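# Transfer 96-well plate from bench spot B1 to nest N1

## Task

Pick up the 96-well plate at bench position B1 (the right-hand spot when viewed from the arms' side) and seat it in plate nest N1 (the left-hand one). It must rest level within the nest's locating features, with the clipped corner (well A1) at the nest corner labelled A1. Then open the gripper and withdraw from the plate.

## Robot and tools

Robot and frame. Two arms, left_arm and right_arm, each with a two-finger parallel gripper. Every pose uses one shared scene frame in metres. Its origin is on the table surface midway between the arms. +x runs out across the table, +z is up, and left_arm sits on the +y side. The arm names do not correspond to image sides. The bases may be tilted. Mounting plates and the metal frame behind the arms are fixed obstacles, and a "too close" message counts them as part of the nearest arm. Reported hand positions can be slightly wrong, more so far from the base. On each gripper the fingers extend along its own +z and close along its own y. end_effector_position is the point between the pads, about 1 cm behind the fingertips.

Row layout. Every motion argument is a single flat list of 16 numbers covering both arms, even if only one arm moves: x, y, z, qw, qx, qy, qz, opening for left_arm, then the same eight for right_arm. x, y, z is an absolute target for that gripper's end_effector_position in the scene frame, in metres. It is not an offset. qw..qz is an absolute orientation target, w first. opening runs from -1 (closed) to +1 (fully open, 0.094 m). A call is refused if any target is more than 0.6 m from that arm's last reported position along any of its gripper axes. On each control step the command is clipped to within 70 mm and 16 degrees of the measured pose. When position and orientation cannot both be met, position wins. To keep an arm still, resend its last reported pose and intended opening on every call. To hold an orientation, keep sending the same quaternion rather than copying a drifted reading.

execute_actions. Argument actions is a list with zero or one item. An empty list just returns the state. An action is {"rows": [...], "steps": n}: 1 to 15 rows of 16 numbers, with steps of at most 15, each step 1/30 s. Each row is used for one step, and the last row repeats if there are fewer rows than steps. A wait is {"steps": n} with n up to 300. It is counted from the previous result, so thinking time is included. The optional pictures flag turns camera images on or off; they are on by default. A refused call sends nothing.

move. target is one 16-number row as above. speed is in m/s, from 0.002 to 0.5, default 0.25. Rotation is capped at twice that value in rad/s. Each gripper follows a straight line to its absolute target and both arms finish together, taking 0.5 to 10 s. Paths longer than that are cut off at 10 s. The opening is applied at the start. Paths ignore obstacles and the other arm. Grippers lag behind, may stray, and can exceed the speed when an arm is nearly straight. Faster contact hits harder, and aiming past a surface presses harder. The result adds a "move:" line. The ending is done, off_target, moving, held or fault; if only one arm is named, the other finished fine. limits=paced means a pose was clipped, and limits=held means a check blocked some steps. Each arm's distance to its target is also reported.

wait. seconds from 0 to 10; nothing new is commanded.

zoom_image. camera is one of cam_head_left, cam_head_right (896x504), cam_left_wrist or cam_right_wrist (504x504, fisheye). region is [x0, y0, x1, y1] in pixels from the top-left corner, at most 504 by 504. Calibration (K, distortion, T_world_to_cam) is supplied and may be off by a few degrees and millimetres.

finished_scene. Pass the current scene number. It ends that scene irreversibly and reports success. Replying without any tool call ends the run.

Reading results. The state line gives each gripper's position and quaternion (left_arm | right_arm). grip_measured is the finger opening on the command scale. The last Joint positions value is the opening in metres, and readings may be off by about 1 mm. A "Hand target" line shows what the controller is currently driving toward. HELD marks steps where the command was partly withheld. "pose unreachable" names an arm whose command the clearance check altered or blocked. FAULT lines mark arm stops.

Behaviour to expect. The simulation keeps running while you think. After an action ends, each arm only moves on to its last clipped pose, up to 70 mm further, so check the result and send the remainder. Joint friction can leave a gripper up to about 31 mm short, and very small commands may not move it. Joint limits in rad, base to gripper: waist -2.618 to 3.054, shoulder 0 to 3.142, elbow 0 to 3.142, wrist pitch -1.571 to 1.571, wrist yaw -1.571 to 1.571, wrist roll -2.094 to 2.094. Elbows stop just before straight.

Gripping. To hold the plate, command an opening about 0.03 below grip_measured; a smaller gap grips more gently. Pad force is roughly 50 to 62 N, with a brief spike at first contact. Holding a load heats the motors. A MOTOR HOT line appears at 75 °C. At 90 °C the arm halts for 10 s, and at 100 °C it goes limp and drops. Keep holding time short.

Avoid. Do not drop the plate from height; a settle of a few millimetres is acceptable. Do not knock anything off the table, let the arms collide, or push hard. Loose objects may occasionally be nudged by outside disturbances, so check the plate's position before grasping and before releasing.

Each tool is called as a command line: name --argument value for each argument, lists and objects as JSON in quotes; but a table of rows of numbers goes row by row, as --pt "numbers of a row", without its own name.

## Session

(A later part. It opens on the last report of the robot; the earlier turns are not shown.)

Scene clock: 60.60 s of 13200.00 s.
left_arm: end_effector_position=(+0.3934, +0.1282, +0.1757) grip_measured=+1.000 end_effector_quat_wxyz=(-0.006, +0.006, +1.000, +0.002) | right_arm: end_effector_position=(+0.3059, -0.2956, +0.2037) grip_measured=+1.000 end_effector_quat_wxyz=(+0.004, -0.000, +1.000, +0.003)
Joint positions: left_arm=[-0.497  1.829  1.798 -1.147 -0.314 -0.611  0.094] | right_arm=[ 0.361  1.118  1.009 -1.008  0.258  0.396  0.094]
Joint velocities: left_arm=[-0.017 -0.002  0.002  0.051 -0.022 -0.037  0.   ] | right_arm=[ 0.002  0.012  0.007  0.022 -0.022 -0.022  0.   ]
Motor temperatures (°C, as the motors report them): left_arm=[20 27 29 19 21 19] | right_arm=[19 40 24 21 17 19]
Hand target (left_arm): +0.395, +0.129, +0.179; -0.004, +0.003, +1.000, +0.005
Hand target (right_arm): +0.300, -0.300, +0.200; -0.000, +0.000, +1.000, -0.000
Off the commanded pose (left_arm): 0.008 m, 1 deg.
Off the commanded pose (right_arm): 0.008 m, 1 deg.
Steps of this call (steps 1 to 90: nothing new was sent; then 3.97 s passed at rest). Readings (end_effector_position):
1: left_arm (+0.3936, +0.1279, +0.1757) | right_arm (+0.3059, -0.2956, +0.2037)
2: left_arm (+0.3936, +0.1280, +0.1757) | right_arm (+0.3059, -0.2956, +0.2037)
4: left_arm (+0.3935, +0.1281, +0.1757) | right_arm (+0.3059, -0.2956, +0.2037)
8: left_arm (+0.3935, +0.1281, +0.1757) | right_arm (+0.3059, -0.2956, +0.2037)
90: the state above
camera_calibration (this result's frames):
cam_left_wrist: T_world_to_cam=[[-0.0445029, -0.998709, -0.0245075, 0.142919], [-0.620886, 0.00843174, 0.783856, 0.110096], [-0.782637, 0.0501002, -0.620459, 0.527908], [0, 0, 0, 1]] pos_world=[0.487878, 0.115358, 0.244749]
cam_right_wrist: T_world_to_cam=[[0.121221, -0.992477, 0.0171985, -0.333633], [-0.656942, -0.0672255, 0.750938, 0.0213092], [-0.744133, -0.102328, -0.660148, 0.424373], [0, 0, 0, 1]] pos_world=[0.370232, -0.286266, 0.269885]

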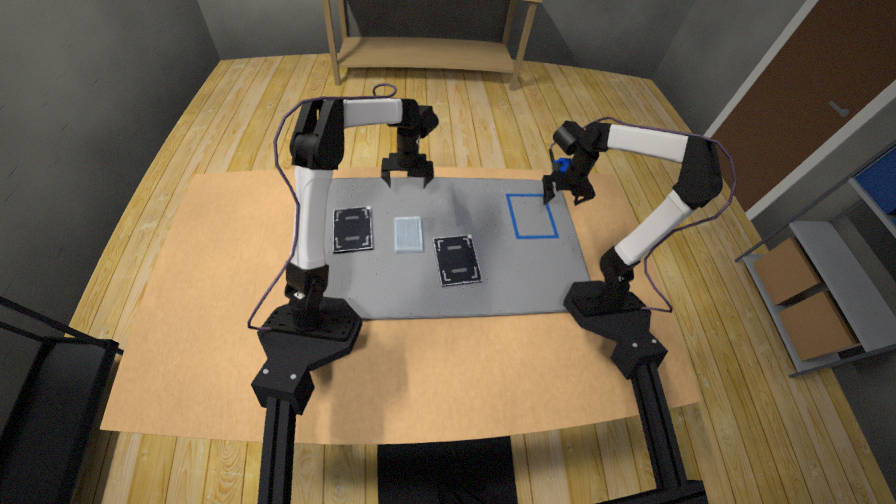

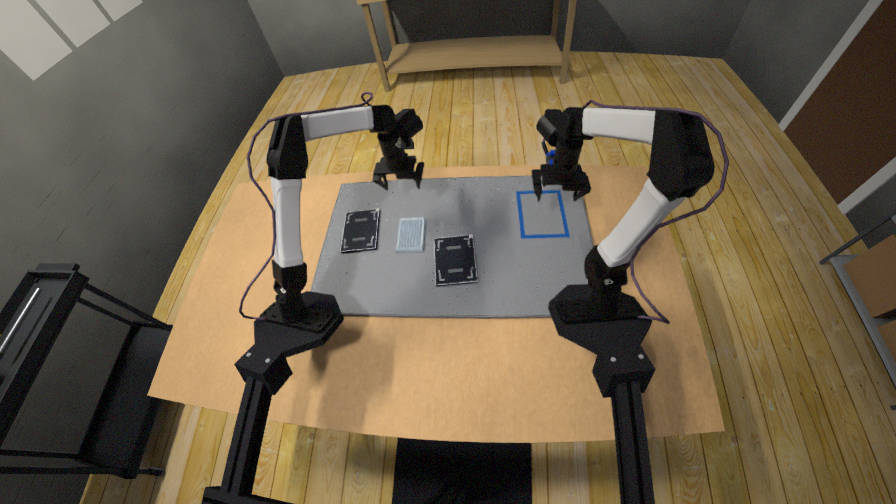

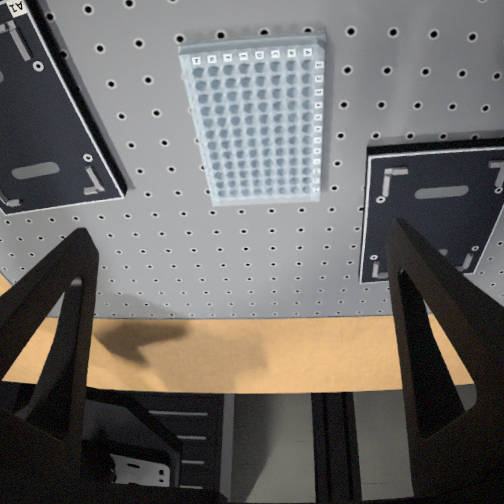

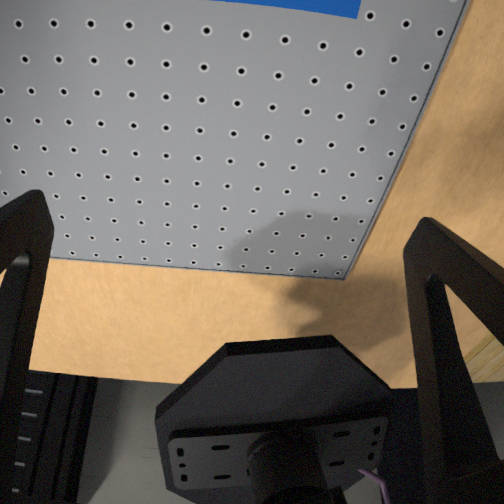

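move --target '[0.328,0.122,0.05,0,-0.026,1,0,1,0.3,-0.3,0.2,0,0,1,0,1]' --speed 0.1

Scene clock: 73.63 s of 13200.00 s.
left_arm: end_effector_position=(+0.3313, +0.1235, +0.0541) grip_measured=+1.000 end_effector_quat_wxyz=(-0.002, -0.024, +1.000, -0.001) | right_arm: end_effector_position=(+0.3059, -0.2956, +0.2037) grip_measured=+1.000 end_effector_quat_wxyz=(+0.004, -0.001, +1.000, +0.003)
Joint positions: left_arm=[-0.497  1.877  1.306 -0.596 -0.314 -0.667  0.094] | right_arm=[ 0.361  1.118  1.009 -1.008  0.258  0.395  0.094]
Joint velocities: left_arm=[ 0.017 -0.007  0.002 -0.007 -0.037 -0.007  0.   ] | right_arm=[ 0.002  0.002 -0.012  0.066 -0.066 -0.095  0.   ]
Motor temperatures (°C, as the motors report them): left_arm=[21 30 29 19 21 19] | right_arm=[19 38 24 21 17 19]
Hand target (left_arm): +0.328, +0.122, +0.050; -0.000, -0.026, +1.000, +0.000
Hand target (right_arm): +0.300, -0.300, +0.200; -0.000, -0.000, +1.000, -0.000
Off the commanded pose (left_arm): 0.005 m, 0 deg.
Off the commanded pose (right_arm): 0.008 m, 1 deg.
After step 90, 8.03 s passed at rest.
move: done
camera_calibration (this result's frames):
cam_left_wrist: T_world_to_cam=[[0.0154319, -0.999708, -0.0185708, 0.112345], [-0.627615, -0.0241431, 0.77815, 0.173387], [-0.778371, -0.000353012, -0.627804, 0.409256], [0, 0, 0, 1]] pos_world=[0.42564, 0.116642, 0.124098]
cam_right_wrist: T_world_to_cam=[[0.121599, -0.99243, 0.0172022, -0.333736], [-0.656918, -0.0674736, 0.750937, 0.0212289], [-0.744092, -0.102614, -0.66015, 0.424276], [0, 0, 0, 1]] pos_world=[0.370228, -0.286241, 0.269885]

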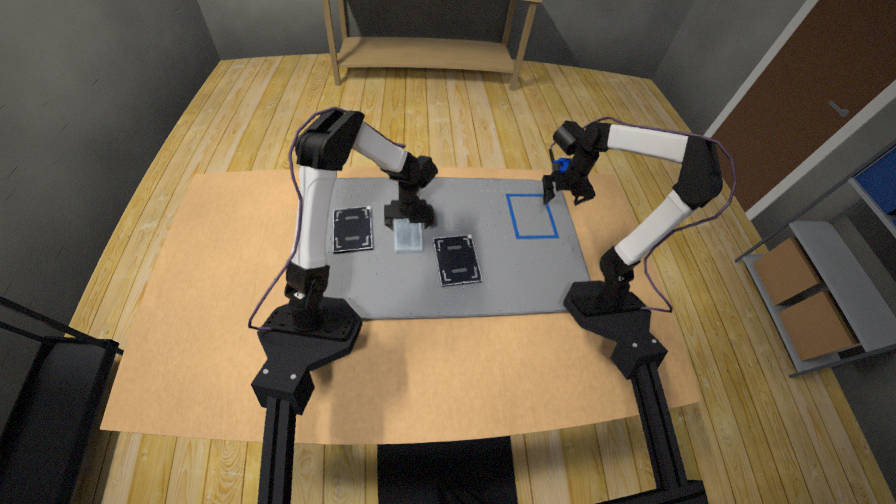

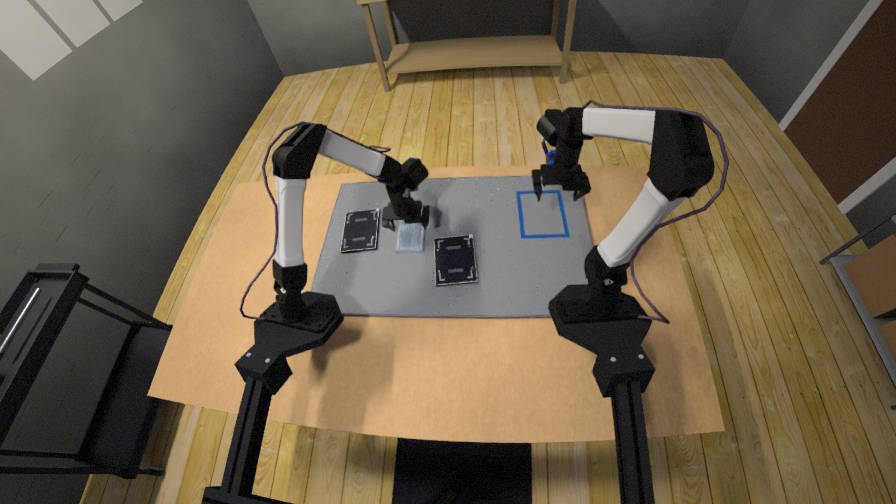

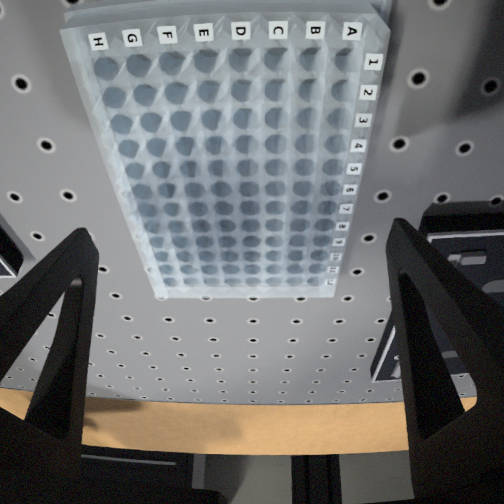

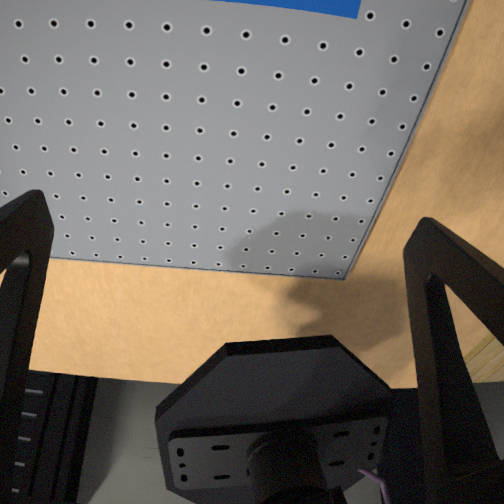

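move --target '[0.326,0.123,0.013,0,-0.026,1,0,1,0.3,-0.3,0.2,0,0,1,0,1]' --speed 0.012

Scene clock: 78.87 s of 13200.00 s.
left_arm: end_effector_position=(+0.3346, +0.1180, +0.0353) grip_measured=+1.000 end_effector_quat_wxyz=(+0.010, -0.028, +1.000, -0.006) | right_arm: end_effector_position=(+0.3059, -0.2956, +0.2037) grip_measured=+1.000 end_effector_quat_wxyz=(+0.004, -0.001, +1.000, +0.003)
Joint positions: left_arm=[-0.491  1.926  1.298 -0.51  -0.317 -0.661  0.094] | right_arm=[ 0.361  1.118  1.009 -1.008  0.258  0.395  0.094]
Joint velocities: left_arm=[-0.007  0.002 -0.007  0.051  0.007 -0.051  0.   ] | right_arm=[ 0.007 -0.007  0.027 -0.066 -0.037 -0.007  0.   ]
Motor temperatures (°C, as the motors report them): left_arm=[21 30 29 19 21 19] | right_arm=[19 38 24 21 17 19]
Hand target (left_arm): +0.325, +0.124, +0.014; -0.000, -0.026, +1.000, +0.000
Hand target (right_arm): +0.300, -0.300, +0.200; -0.000, +0.000, +1.000, -0.000
Off the commanded pose (left_arm): 0.024 m, 1 deg.
Off the commanded pose (right_arm): 0.008 m, 1 deg.
move: off_target (left_arm)
camera_calibration (this result's frames):
cam_left_wrist: T_world_to_cam=[[0.0241347, -0.999669, -0.00896133, 0.10323], [-0.646004, -0.0224361, 0.763004, 0.196503], [-0.762952, -0.0126258, -0.646332, 0.397033], [0, 0, 0, 1]] pos_world=[0.427367, 0.112618, 0.107608]
cam_right_wrist: T_world_to_cam=[[0.121599, -0.99243, 0.0172022, -0.333736], [-0.656918, -0.0674736, 0.750937, 0.0212289], [-0.744092, -0.102614, -0.66015, 0.424276], [0, 0, 0, 1]] pos_world=[0.370228, -0.286241, 0.269885]

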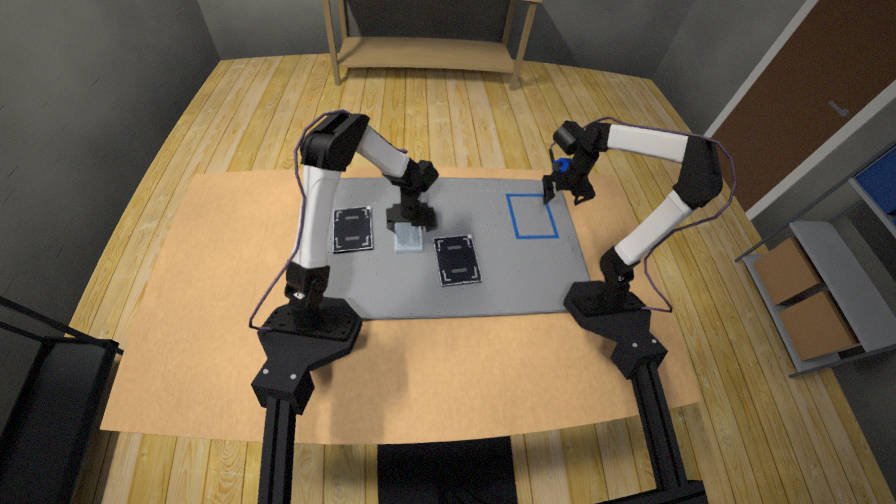

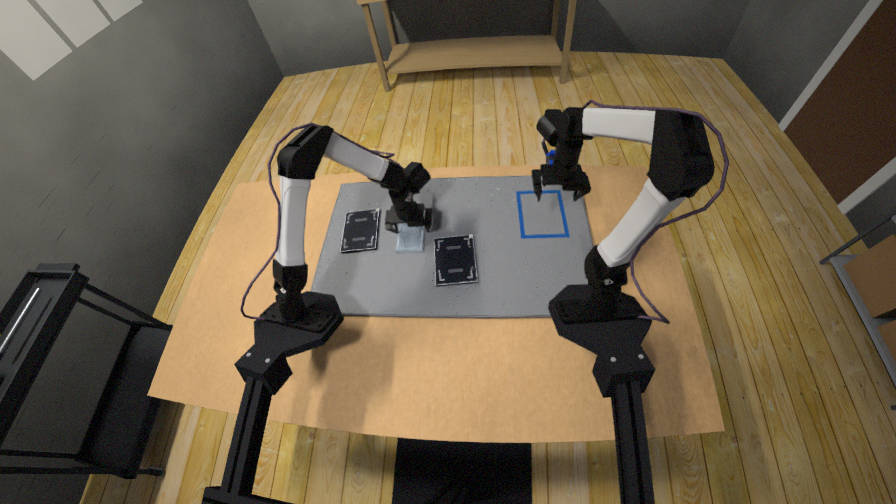

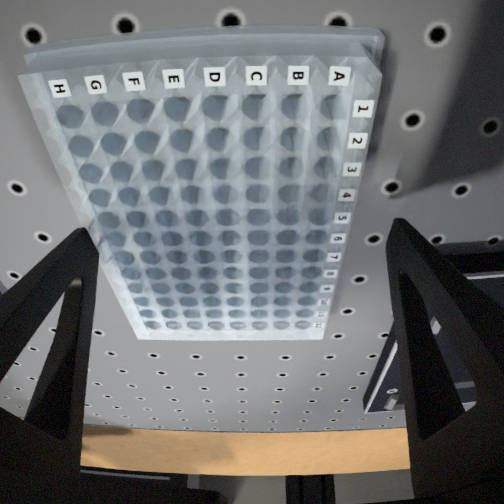

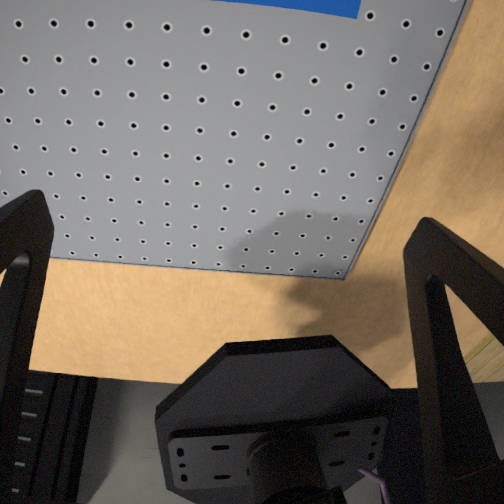

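move --target '[0.324,0.133,0.048,0,-0.026,1,0,1,0.3,-0.3,0.2,0,0,1,0,1]' --speed 0.02

move --target '[0.324,0.134,0.013,0,-0.026,1,0,1,0.3,-0.3,0.2,0,0,1,0,1]' --speed 0.012

Scene clock: 82.37 s of 13200.00 s.
left_arm: end_effector_position=(+0.3292, +0.1258, +0.0457) grip_measured=+1.000 end_effector_quat_wxyz=(+0.008, -0.027, +1.000, -0.004) | right_arm: end_effector_position=(+0.3059, -0.2956, +0.2037) grip_measured=+1.000 end_effector_quat_wxyz=(+0.004, -0.001, +1.000, +0.003)
Joint positions: left_arm=[-0.491  1.876  1.26  -0.528 -0.318 -0.661  0.094] | right_arm=[ 0.361  1.118  1.009 -1.008  0.258  0.395  0.094]
Joint velocities: left_arm=[-0.007  0.002 -0.007  0.037 -0.037 -0.007  0.   ] | right_arm=[-0.012 -0.017  0.012  0.007  0.007 -0.037  0.   ]
Motor temperatures (°C, as the motors report them): left_arm=[21 30 28 19 21 19] | right_arm=[19 37 24 21 17 19]
Hand target (left_arm): +0.324, +0.133, +0.048; -0.000, -0.026, +1.000, +0.000
Hand target (right_arm): +0.300, -0.300, +0.200; -0.000, +0.000, +1.000, -0.000
Off the commanded pose (left_arm): 0.009 m, 1 deg.
Off the commanded pose (right_arm): 0.008 m, 1 deg.
move: done
camera_calibration (this result's frames):
cam_left_wrist: T_world_to_cam=[[0.0219936, -0.999682, -0.0123108, 0.112106], [-0.642816, -0.0235712, 0.765658, 0.184228], [-0.765705, -0.008926, -0.64313, 0.400011], [0, 0, 0, 1]] pos_world=[0.422249, 0.119983, 0.117584]
cam_right_wrist: T_world_to_cam=[[0.121599, -0.99243, 0.0172022, -0.333736], [-0.656918, -0.0674736, 0.750937, 0.0212289], [-0.744092, -0.102614, -0.66015, 0.424276], [0, 0, 0, 1]] pos_world=[0.370228, -0.286241, 0.269885]

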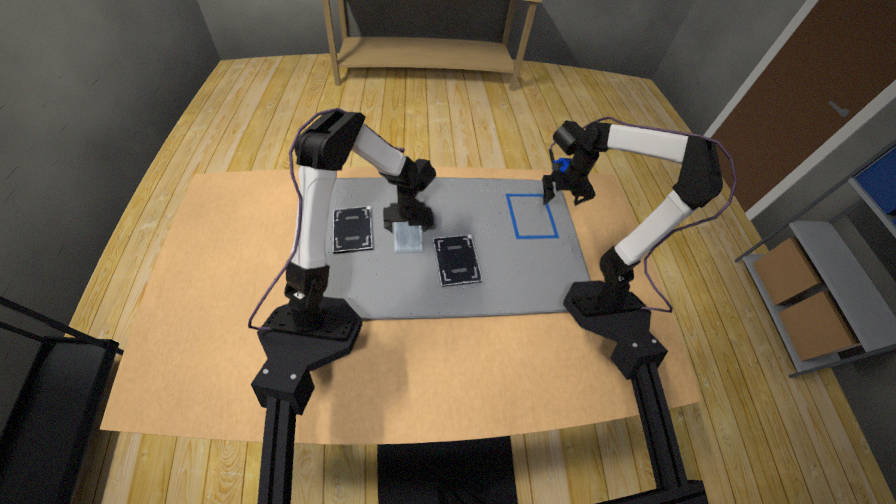

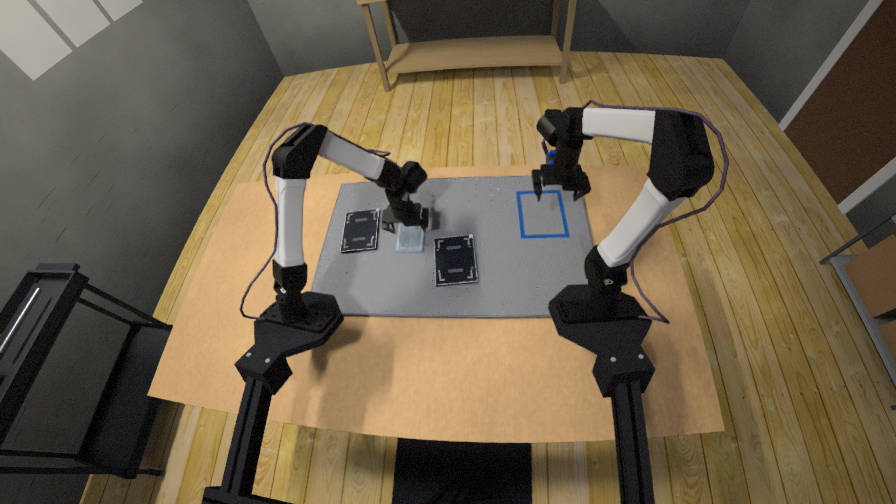

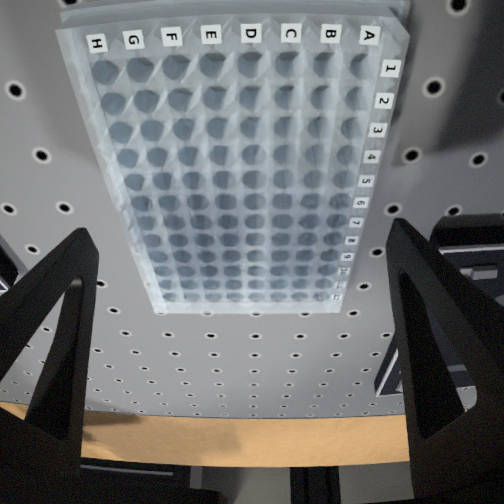

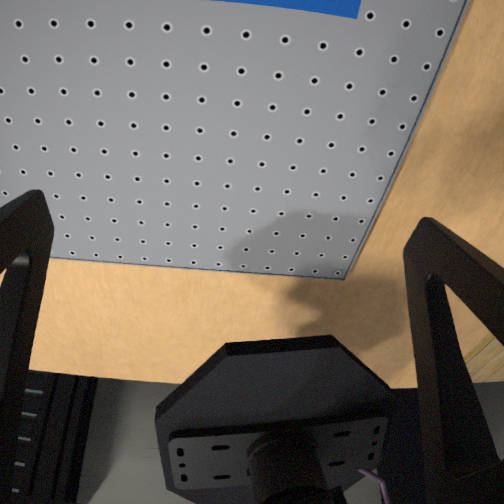

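Scene clock: 85.43 s of 13200.00 s.
left_arm: end_effector_position=(+0.3303, +0.1292, +0.0226) grip_measured=+1.000 end_effector_quat_wxyz=(+0.008, -0.029, +1.000, -0.004) | right_arm: end_effector_position=(+0.3059, -0.2956, +0.2037) grip_measured=+1.000 end_effector_quat_wxyz=(+0.004, -0.001, +1.000, +0.003)
Joint positions: left_arm=[-0.463  1.93   1.249 -0.454 -0.306 -0.638  0.094] | right_arm=[ 0.361  1.118  1.009 -1.008  0.258  0.395  0.094]
Joint velocities: left_arm=[-0.007 -0.037 -0.022 -0.022  0.022 -0.081  0.   ] | right_arm=[-0.017  0.002  0.002 -0.022  0.066  0.051  0.   ]
Motor temperatures (°C, as the motors report them): left_arm=[21 30 28 19 21 19] | right_arm=[19 37 24 21 17 19]
Hand target (left_arm): +0.324, +0.134, +0.013; +0.000, -0.026, +1.000, -0.000
Hand target (right_arm): +0.300, -0.300, +0.200; -0.000, +0.000, +1.000, -0.000
Off the commanded pose (left_arm): 0.012 m, 1 deg.
Off the commanded pose (right_arm): 0.008 m, 1 deg.
move: off_target (left_arm)
camera_calibration (this result's frames):
cam_left_wrist: T_world_to_cam=[[0.025645, -0.999593, -0.0124902, 0.113986], [-0.642691, -0.0260559, 0.765682, 0.202963], [-0.765696, -0.0116086, -0.643098, 0.386369], [0, 0, 0, 1]] pos_world=[0.423361, 0.123713, 0.0944912]
cam_right_wrist: T_world_to_cam=[[0.121599, -0.99243, 0.0172022, -0.333736], [-0.656918, -0.0674736, 0.750937, 0.0212289], [-0.744092, -0.102614, -0.66015, 0.424276], [0, 0, 0, 1]] pos_world=[0.370228, -0.286241, 0.269885]

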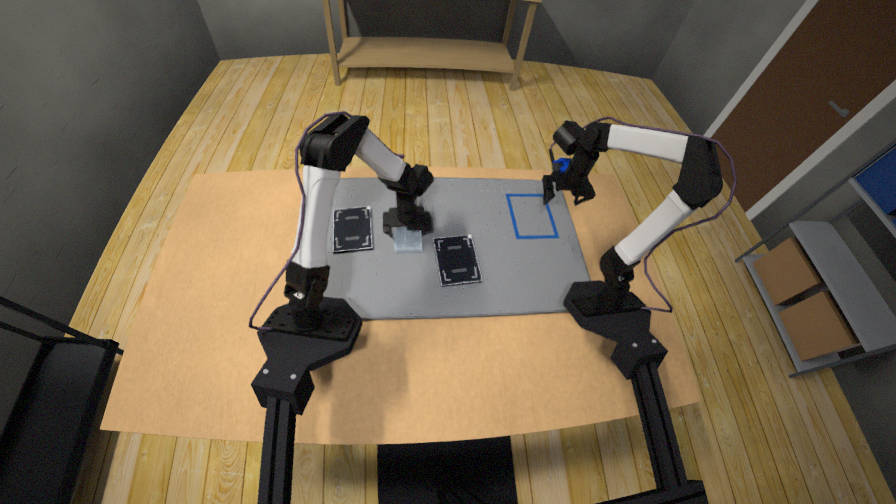

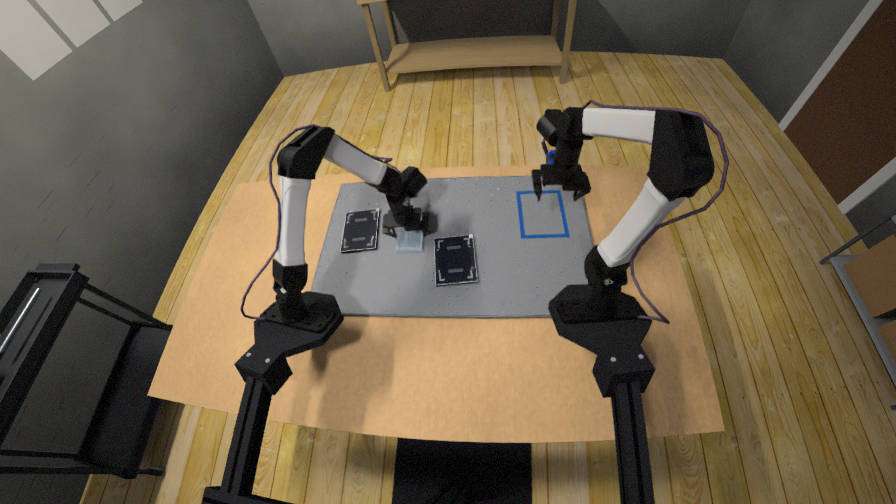

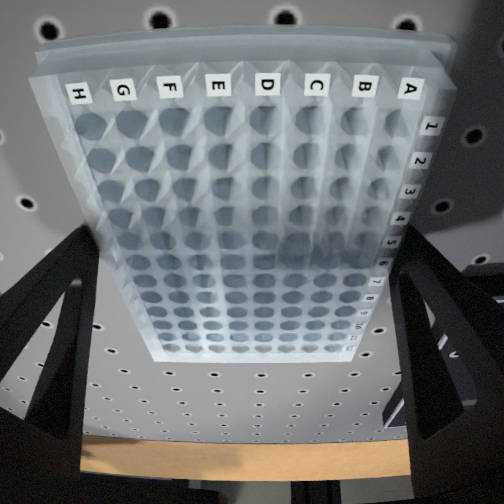

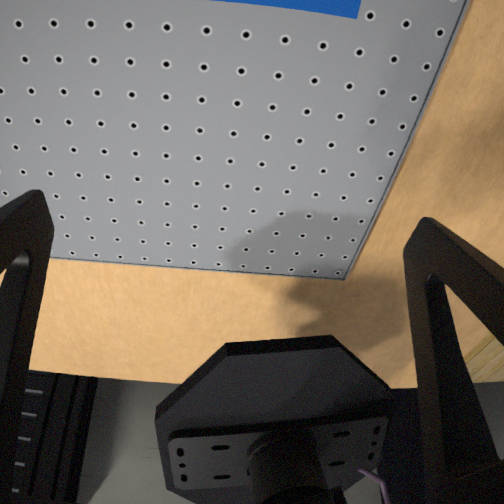

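move --target '[0.328,0.13,0.02,0,-0.026,1,0,0.70,0.3,-0.3,0.2,0,0,1,0,1]' --speed 0.01

move --target '[0.33,0.13,0.09,0,-0.026,1,0,0.74,0.3,-0.3,0.2,0,0,1,0,1]' --speed 0.05

move --target '[0.40,0.20,0.13,0,0,1,0,0.74,0.3,-0.3,0.2,0,0,1,0,1]' --speed 0.08

Scene clock: 90.77 s of 13200.00 s.
left_arm: end_effector_position=(+0.3303, +0.1292, +0.0226) grip_measured=+0.783 end_effector_quat_wxyz=(+0.008, -0.029, +1.000, -0.004) | right_arm: end_effector_position=(+0.3059, -0.2956, +0.2037) grip_measured=+1.000 end_effector_quat_wxyz=(+0.004, -0.001, +1.000, +0.003)
Joint positions: left_arm=[-0.463  1.93   1.249 -0.454 -0.306 -0.637  0.084] | right_arm=[ 0.361  1.118  1.009 -1.008  0.258  0.395  0.094]
Joint velocities: left_arm=[-0.002  0.002  0.002 -0.007 -0.051  0.037 -0.   ] | right_arm=[-0.007  0.002 -0.002  0.022 -0.022 -0.007  0.   ]
Motor temperatures (°C, as the motors report them): left_arm=[21 30 28 19 21 19] | right_arm=[18 37 24 21 17 19]
Hand target (left_arm): +0.328, +0.130, +0.020; +0.000, -0.026, +1.000, +0.000
Hand target (right_arm): +0.300, -0.300, +0.200; -0.000, +0.000, +1.000, -0.000
Off the commanded pose (left_arm): 0.004 m, 1 deg.
Off the commanded pose (right_arm): 0.008 m, 1 deg.
After step 90, 1.13 s passed at rest.
move: done
camera_calibration (this result's frames):
cam_left_wrist: T_world_to_cam=[[0.0252638, -0.999603, -0.0124965, 0.114113], [-0.642703, -0.0258157, 0.76568, 0.202936], [-0.765698, -0.0113124, -0.6431, 0.386331], [0, 0, 0, 1]] pos_world=[0.423358, 0.123677, 0.0944914]
cam_right_wrist: T_world_to_cam=[[0.121599, -0.99243, 0.0172022, -0.333736], [-0.656918, -0.0674736, 0.750937, 0.0212289], [-0.744092, -0.102614, -0.66015, 0.424276], [0, 0, 0, 1]] pos_world=[0.370228, -0.286241, 0.269885]

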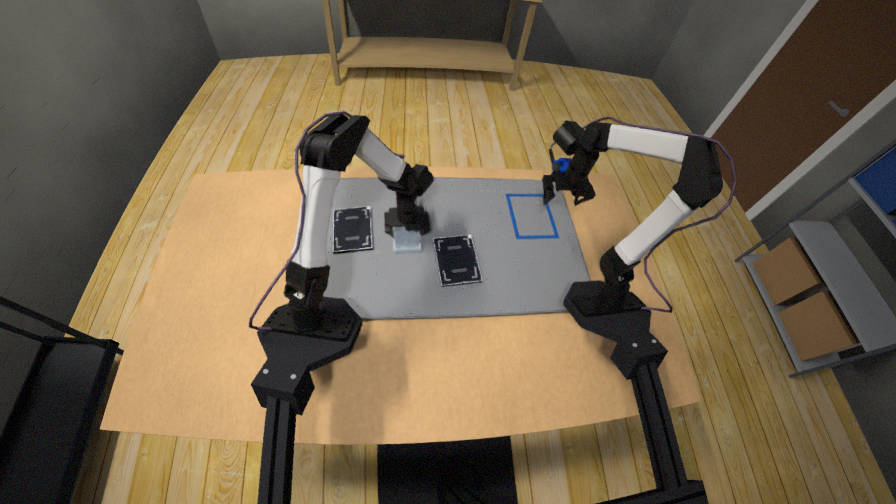

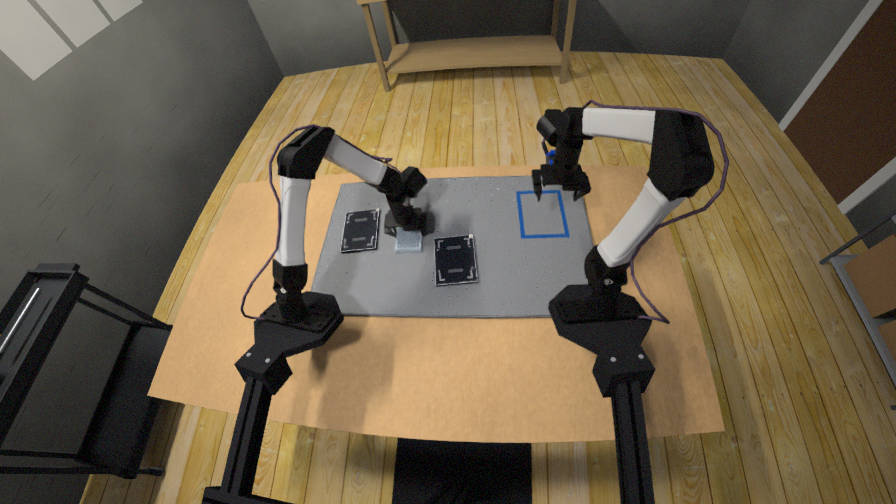

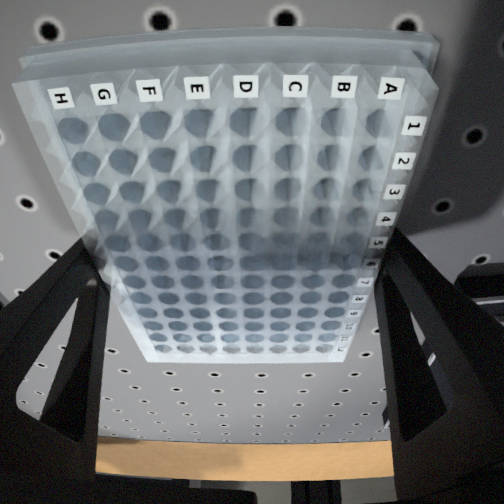

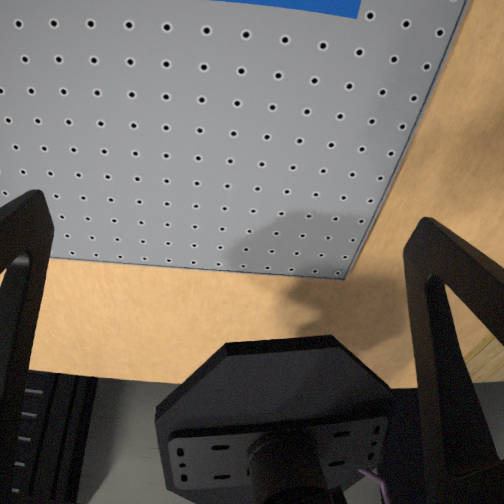

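Scene clock: 92.60 s of 13200.00 s.
left_arm: end_effector_position=(+0.3245, +0.1336, +0.0797) grip_measured=+0.783 end_effector_quat_wxyz=(-0.009, -0.023, +1.000, +0.004) | right_arm: end_effector_position=(+0.3059, -0.2956, +0.2037) grip_measured=+1.000 end_effector_quat_wxyz=(+0.004, -0.001, +1.000, +0.003)
Joint positions: left_arm=[-0.508  1.796  1.289 -0.683 -0.317 -0.681  0.084] | right_arm=[ 0.361  1.118  1.009 -1.008  0.258  0.395  0.094]
Joint velocities: left_arm=[-0.012 -0.012 -0.002 -0.051  0.037 -0.051  0.001] | right_arm=[ 0.002 -0.007  0.002 -0.022 -0.022 -0.051  0.   ]
Motor temperatures (°C, as the motors report them): left_arm=[21 31 28 19 21 19] | right_arm=[18 37 24 21 17 19]
Hand target (left_arm): +0.330, +0.130, +0.090; +0.000, -0.026, +1.000, +0.000
Hand target (right_arm): +0.300, -0.300, +0.200; -0.000, +0.000, +1.000, -0.000
Off the commanded pose (left_arm): 0.012 m, 1 deg.
Off the commanded pose (right_arm): 0.008 m, 1 deg.
move: off_target (left_arm)
camera_calibration (this result's frames):
cam_left_wrist: T_world_to_cam=[[0.0128809, -0.999484, -0.0294147, 0.124741], [-0.615281, -0.0311112, 0.787694, 0.145682], [-0.788203, 0.0079521, -0.615364, 0.421112], [0, 0, 0, 1]] pos_world=[0.41995, 0.12586, 0.148054]
cam_right_wrist: T_world_to_cam=[[0.121599, -0.99243, 0.0172022, -0.333736], [-0.656918, -0.0674736, 0.750937, 0.0212289], [-0.744092, -0.102614, -0.66015, 0.424276], [0, 0, 0, 1]] pos_world=[0.370228, -0.286241, 0.269885]

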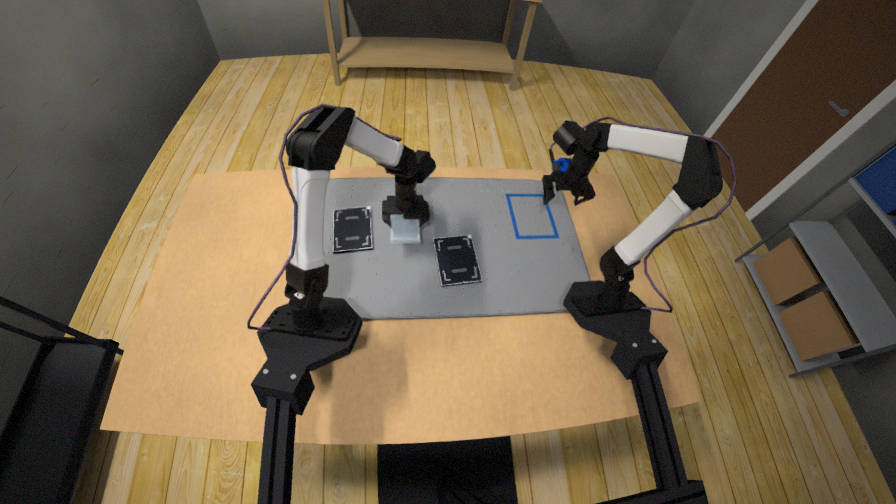

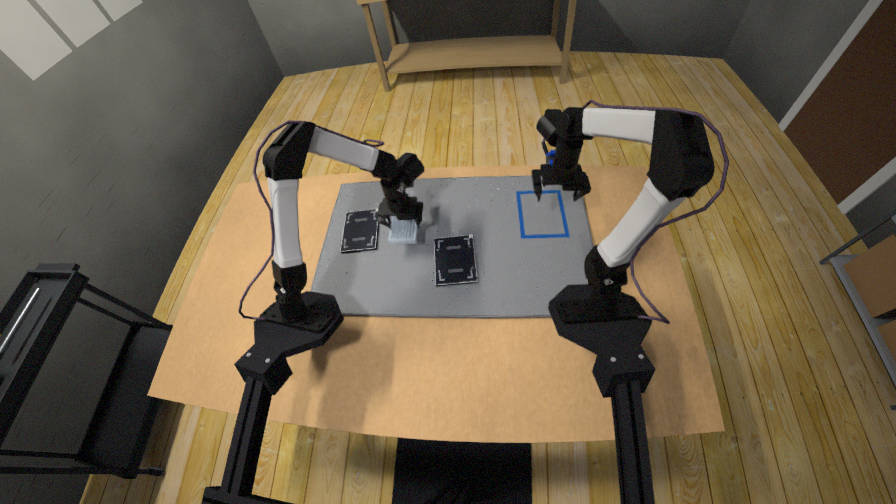

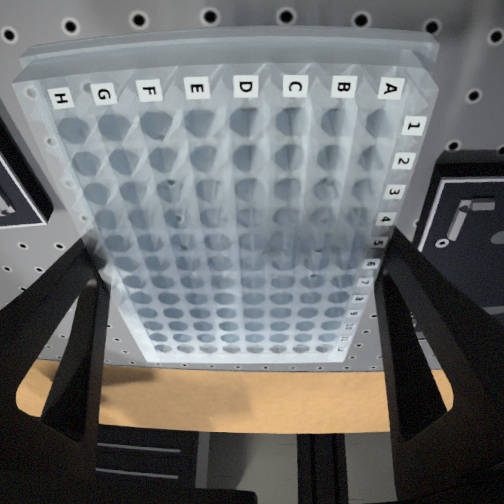

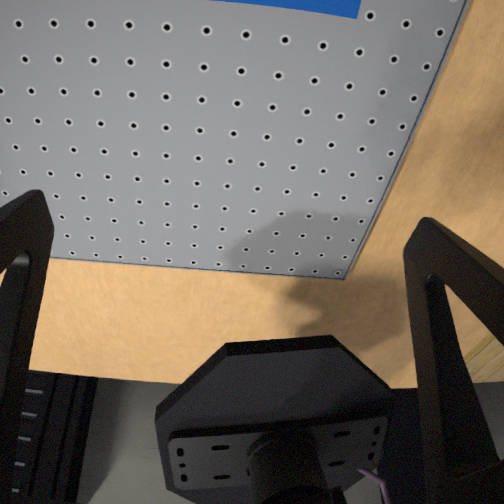

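Scene clock: 94.53 s of 13200.00 s.
left_arm: end_effector_position=(+0.3949, +0.1984, +0.1186) grip_measured=+0.783 end_effector_quat_wxyz=(-0.007, -0.000, +1.000, +0.005) | right_arm: end_effector_position=(+0.3059, -0.2956, +0.2037) grip_measured=+1.000 end_effector_quat_wxyz=(+0.004, -0.001, +1.000, +0.003)
Joint positions: left_arm=[-0.288  1.742  1.491 -0.877 -0.234 -0.426  0.084] | right_arm=[ 0.361  1.118  1.009 -1.008  0.258  0.395  0.094]
Joint velocities: left_arm=[-0.012  0.012  0.002 -0.037 -0.11   0.037  0.   ] | right_arm=[-0.007  0.002 -0.017  0.037  0.037 -0.095  0.   ]
Motor temperatures (°C, as the motors report them): left_arm=[21 31 28 19 21 19] | right_arm=[18 37 24 21 17 19]
Hand target (left_arm): +0.401, +0.200, +0.130; +0.000, -0.000, +1.000, -0.002
Hand target (right_arm): +0.300, -0.300, +0.200; -0.000, +0.000, +1.000, -0.000
Off the commanded pose (left_arm): 0.013 m, 1 deg.
Off the commanded pose (right_arm): 0.008 m, 1 deg.
move: off_target (left_arm)
camera_calibration (this result's frames):
cam_left_wrist: T_world_to_cam=[[-0.0322838, -0.999007, -0.0307161, 0.207656], [-0.620152, -0.00407911, 0.784471, 0.157334], [-0.783817, 0.0443744, -0.619404, 0.491554], [0, 0, 0, 1]] pos_world=[0.489563, 0.186279, 0.187425]
cam_right_wrist: T_world_to_cam=[[0.121599, -0.99243, 0.0172022, -0.333736], [-0.656918, -0.0674736, 0.750937, 0.0212289], [-0.744092, -0.102614, -0.66015, 0.424276], [0, 0, 0, 1]] pos_world=[0.370228, -0.286241, 0.269885]

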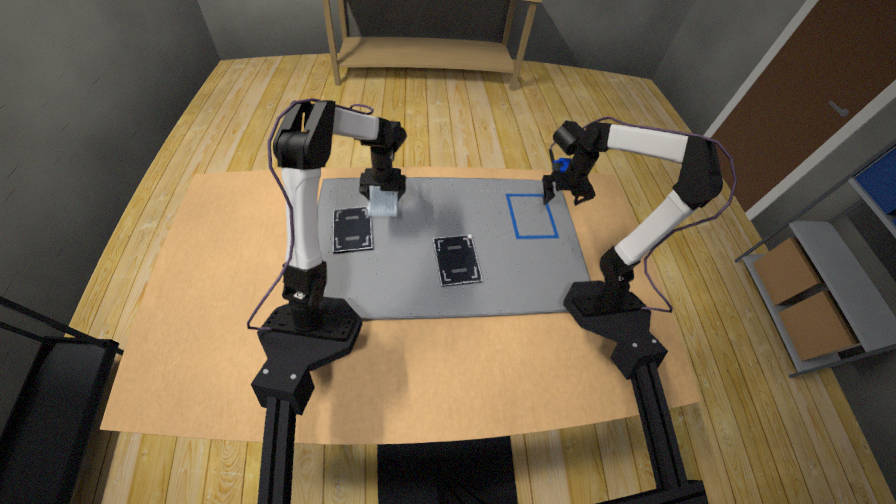

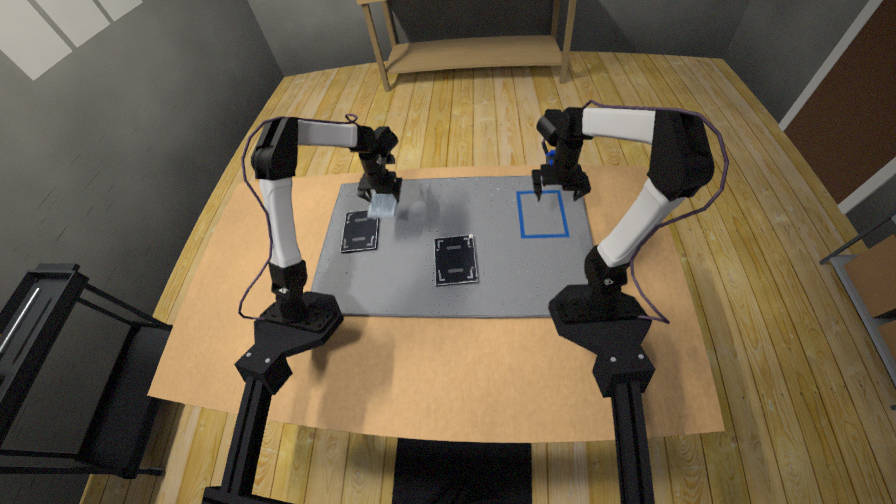

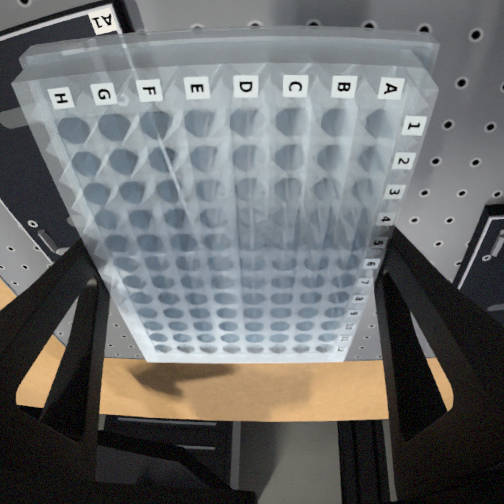

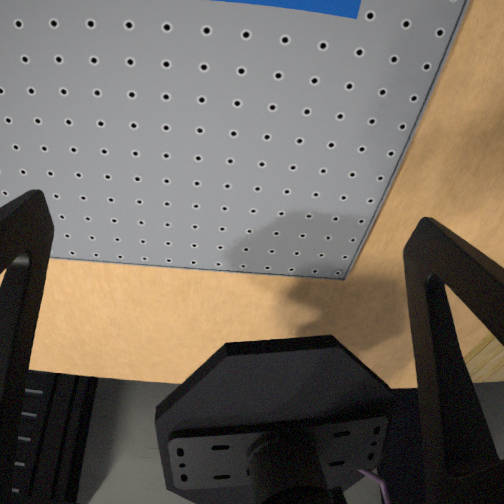

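move --target '[0.355,0.303,0.075,0,-0.083,0.9966,0,0.74,0.3,-0.3,0.2,0,0,1,0,1]' --speed 0.06

Scene clock: 101.90 s of 13200.00 s.
left_arm: end_effector_position=(+0.3544, +0.3021, +0.0715) grip_measured=+0.783 end_effector_quat_wxyz=(-0.010, -0.084, +0.996, +0.004) | right_arm: end_effector_position=(+0.3059, -0.2956, +0.2037) grip_measured=+1.000 end_effector_quat_wxyz=(+0.004, -0.001, +1.000, +0.003)
Joint positions: left_arm=[ 0.005  1.597  1.085 -0.58  -0.096 -0.328  0.084] | right_arm=[ 0.361  1.118  1.009 -1.008  0.258  0.395  0.094]
Joint velocities: left_arm=[-0.002  0.002 -0.012 -0.037  0.007  0.051 -0.   ] | right_arm=[ 0.007  0.012 -0.002 -0.037 -0.022  0.095  0.   ]
Motor temperatures (°C, as the motors report them): left_arm=[21 33 28 19 21 19] | right_arm=[18 36 24 21 17 19]
Hand target (left_arm): +0.357, +0.303, +0.075; +0.001, -0.084, +0.996, -0.002
Hand target (right_arm): +0.300, -0.300, +0.200; -0.000, +0.000, +1.000, -0.000
Off the commanded pose (left_arm): 0.004 m, 1 deg.
Off the commanded pose (right_arm): 0.008 m, 1 deg.
After step 90, 1.90 s passed at rest.
move: done
camera_calibration (this result's frames):
cam_left_wrist: T_world_to_cam=[[0.134575, -0.990458, -0.02971, 0.246677], [-0.605703, -0.105953, 0.788605, 0.194897], [-0.784228, -0.0881315, -0.614182, 0.465845], [0, 0, 0, 1]] pos_world=[0.450182, 0.306028, 0.139745]
cam_right_wrist: T_world_to_cam=[[0.121599, -0.99243, 0.0172022, -0.333736], [-0.656918, -0.0674736, 0.750937, 0.0212289], [-0.744092, -0.102614, -0.66015, 0.424276], [0, 0, 0, 1]] pos_world=[0.370228, -0.286241, 0.269885]

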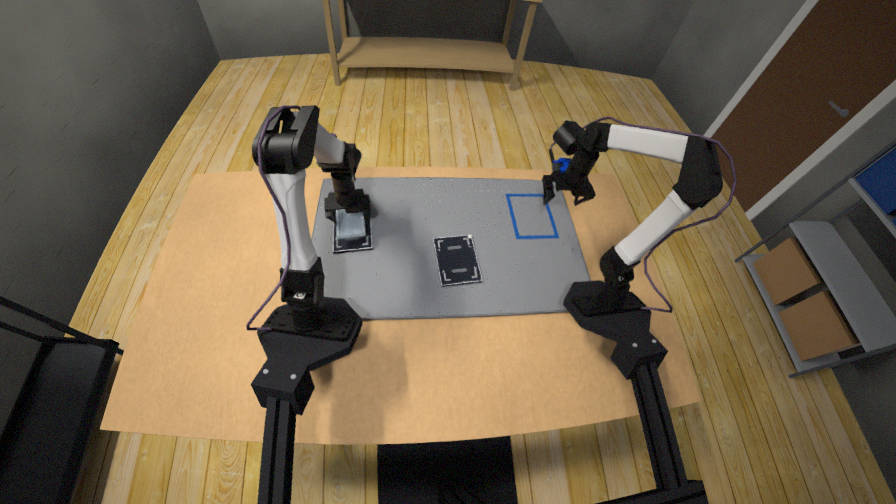

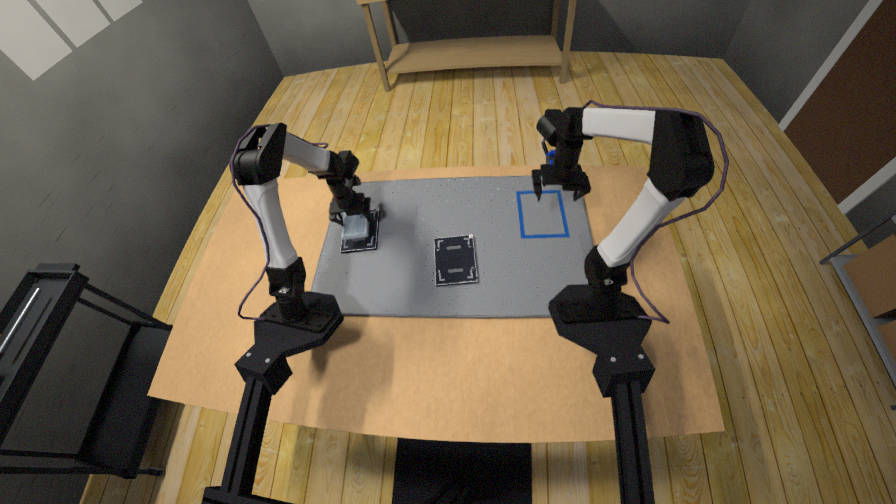

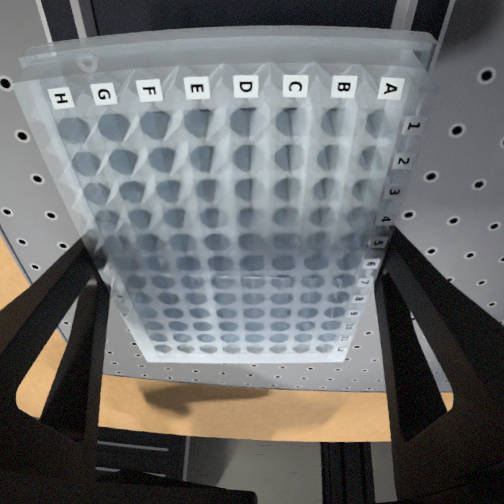

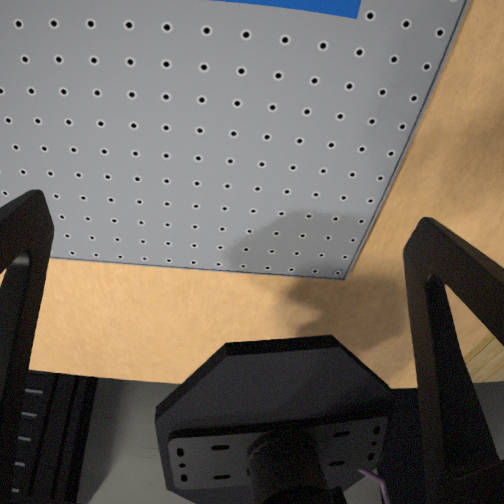

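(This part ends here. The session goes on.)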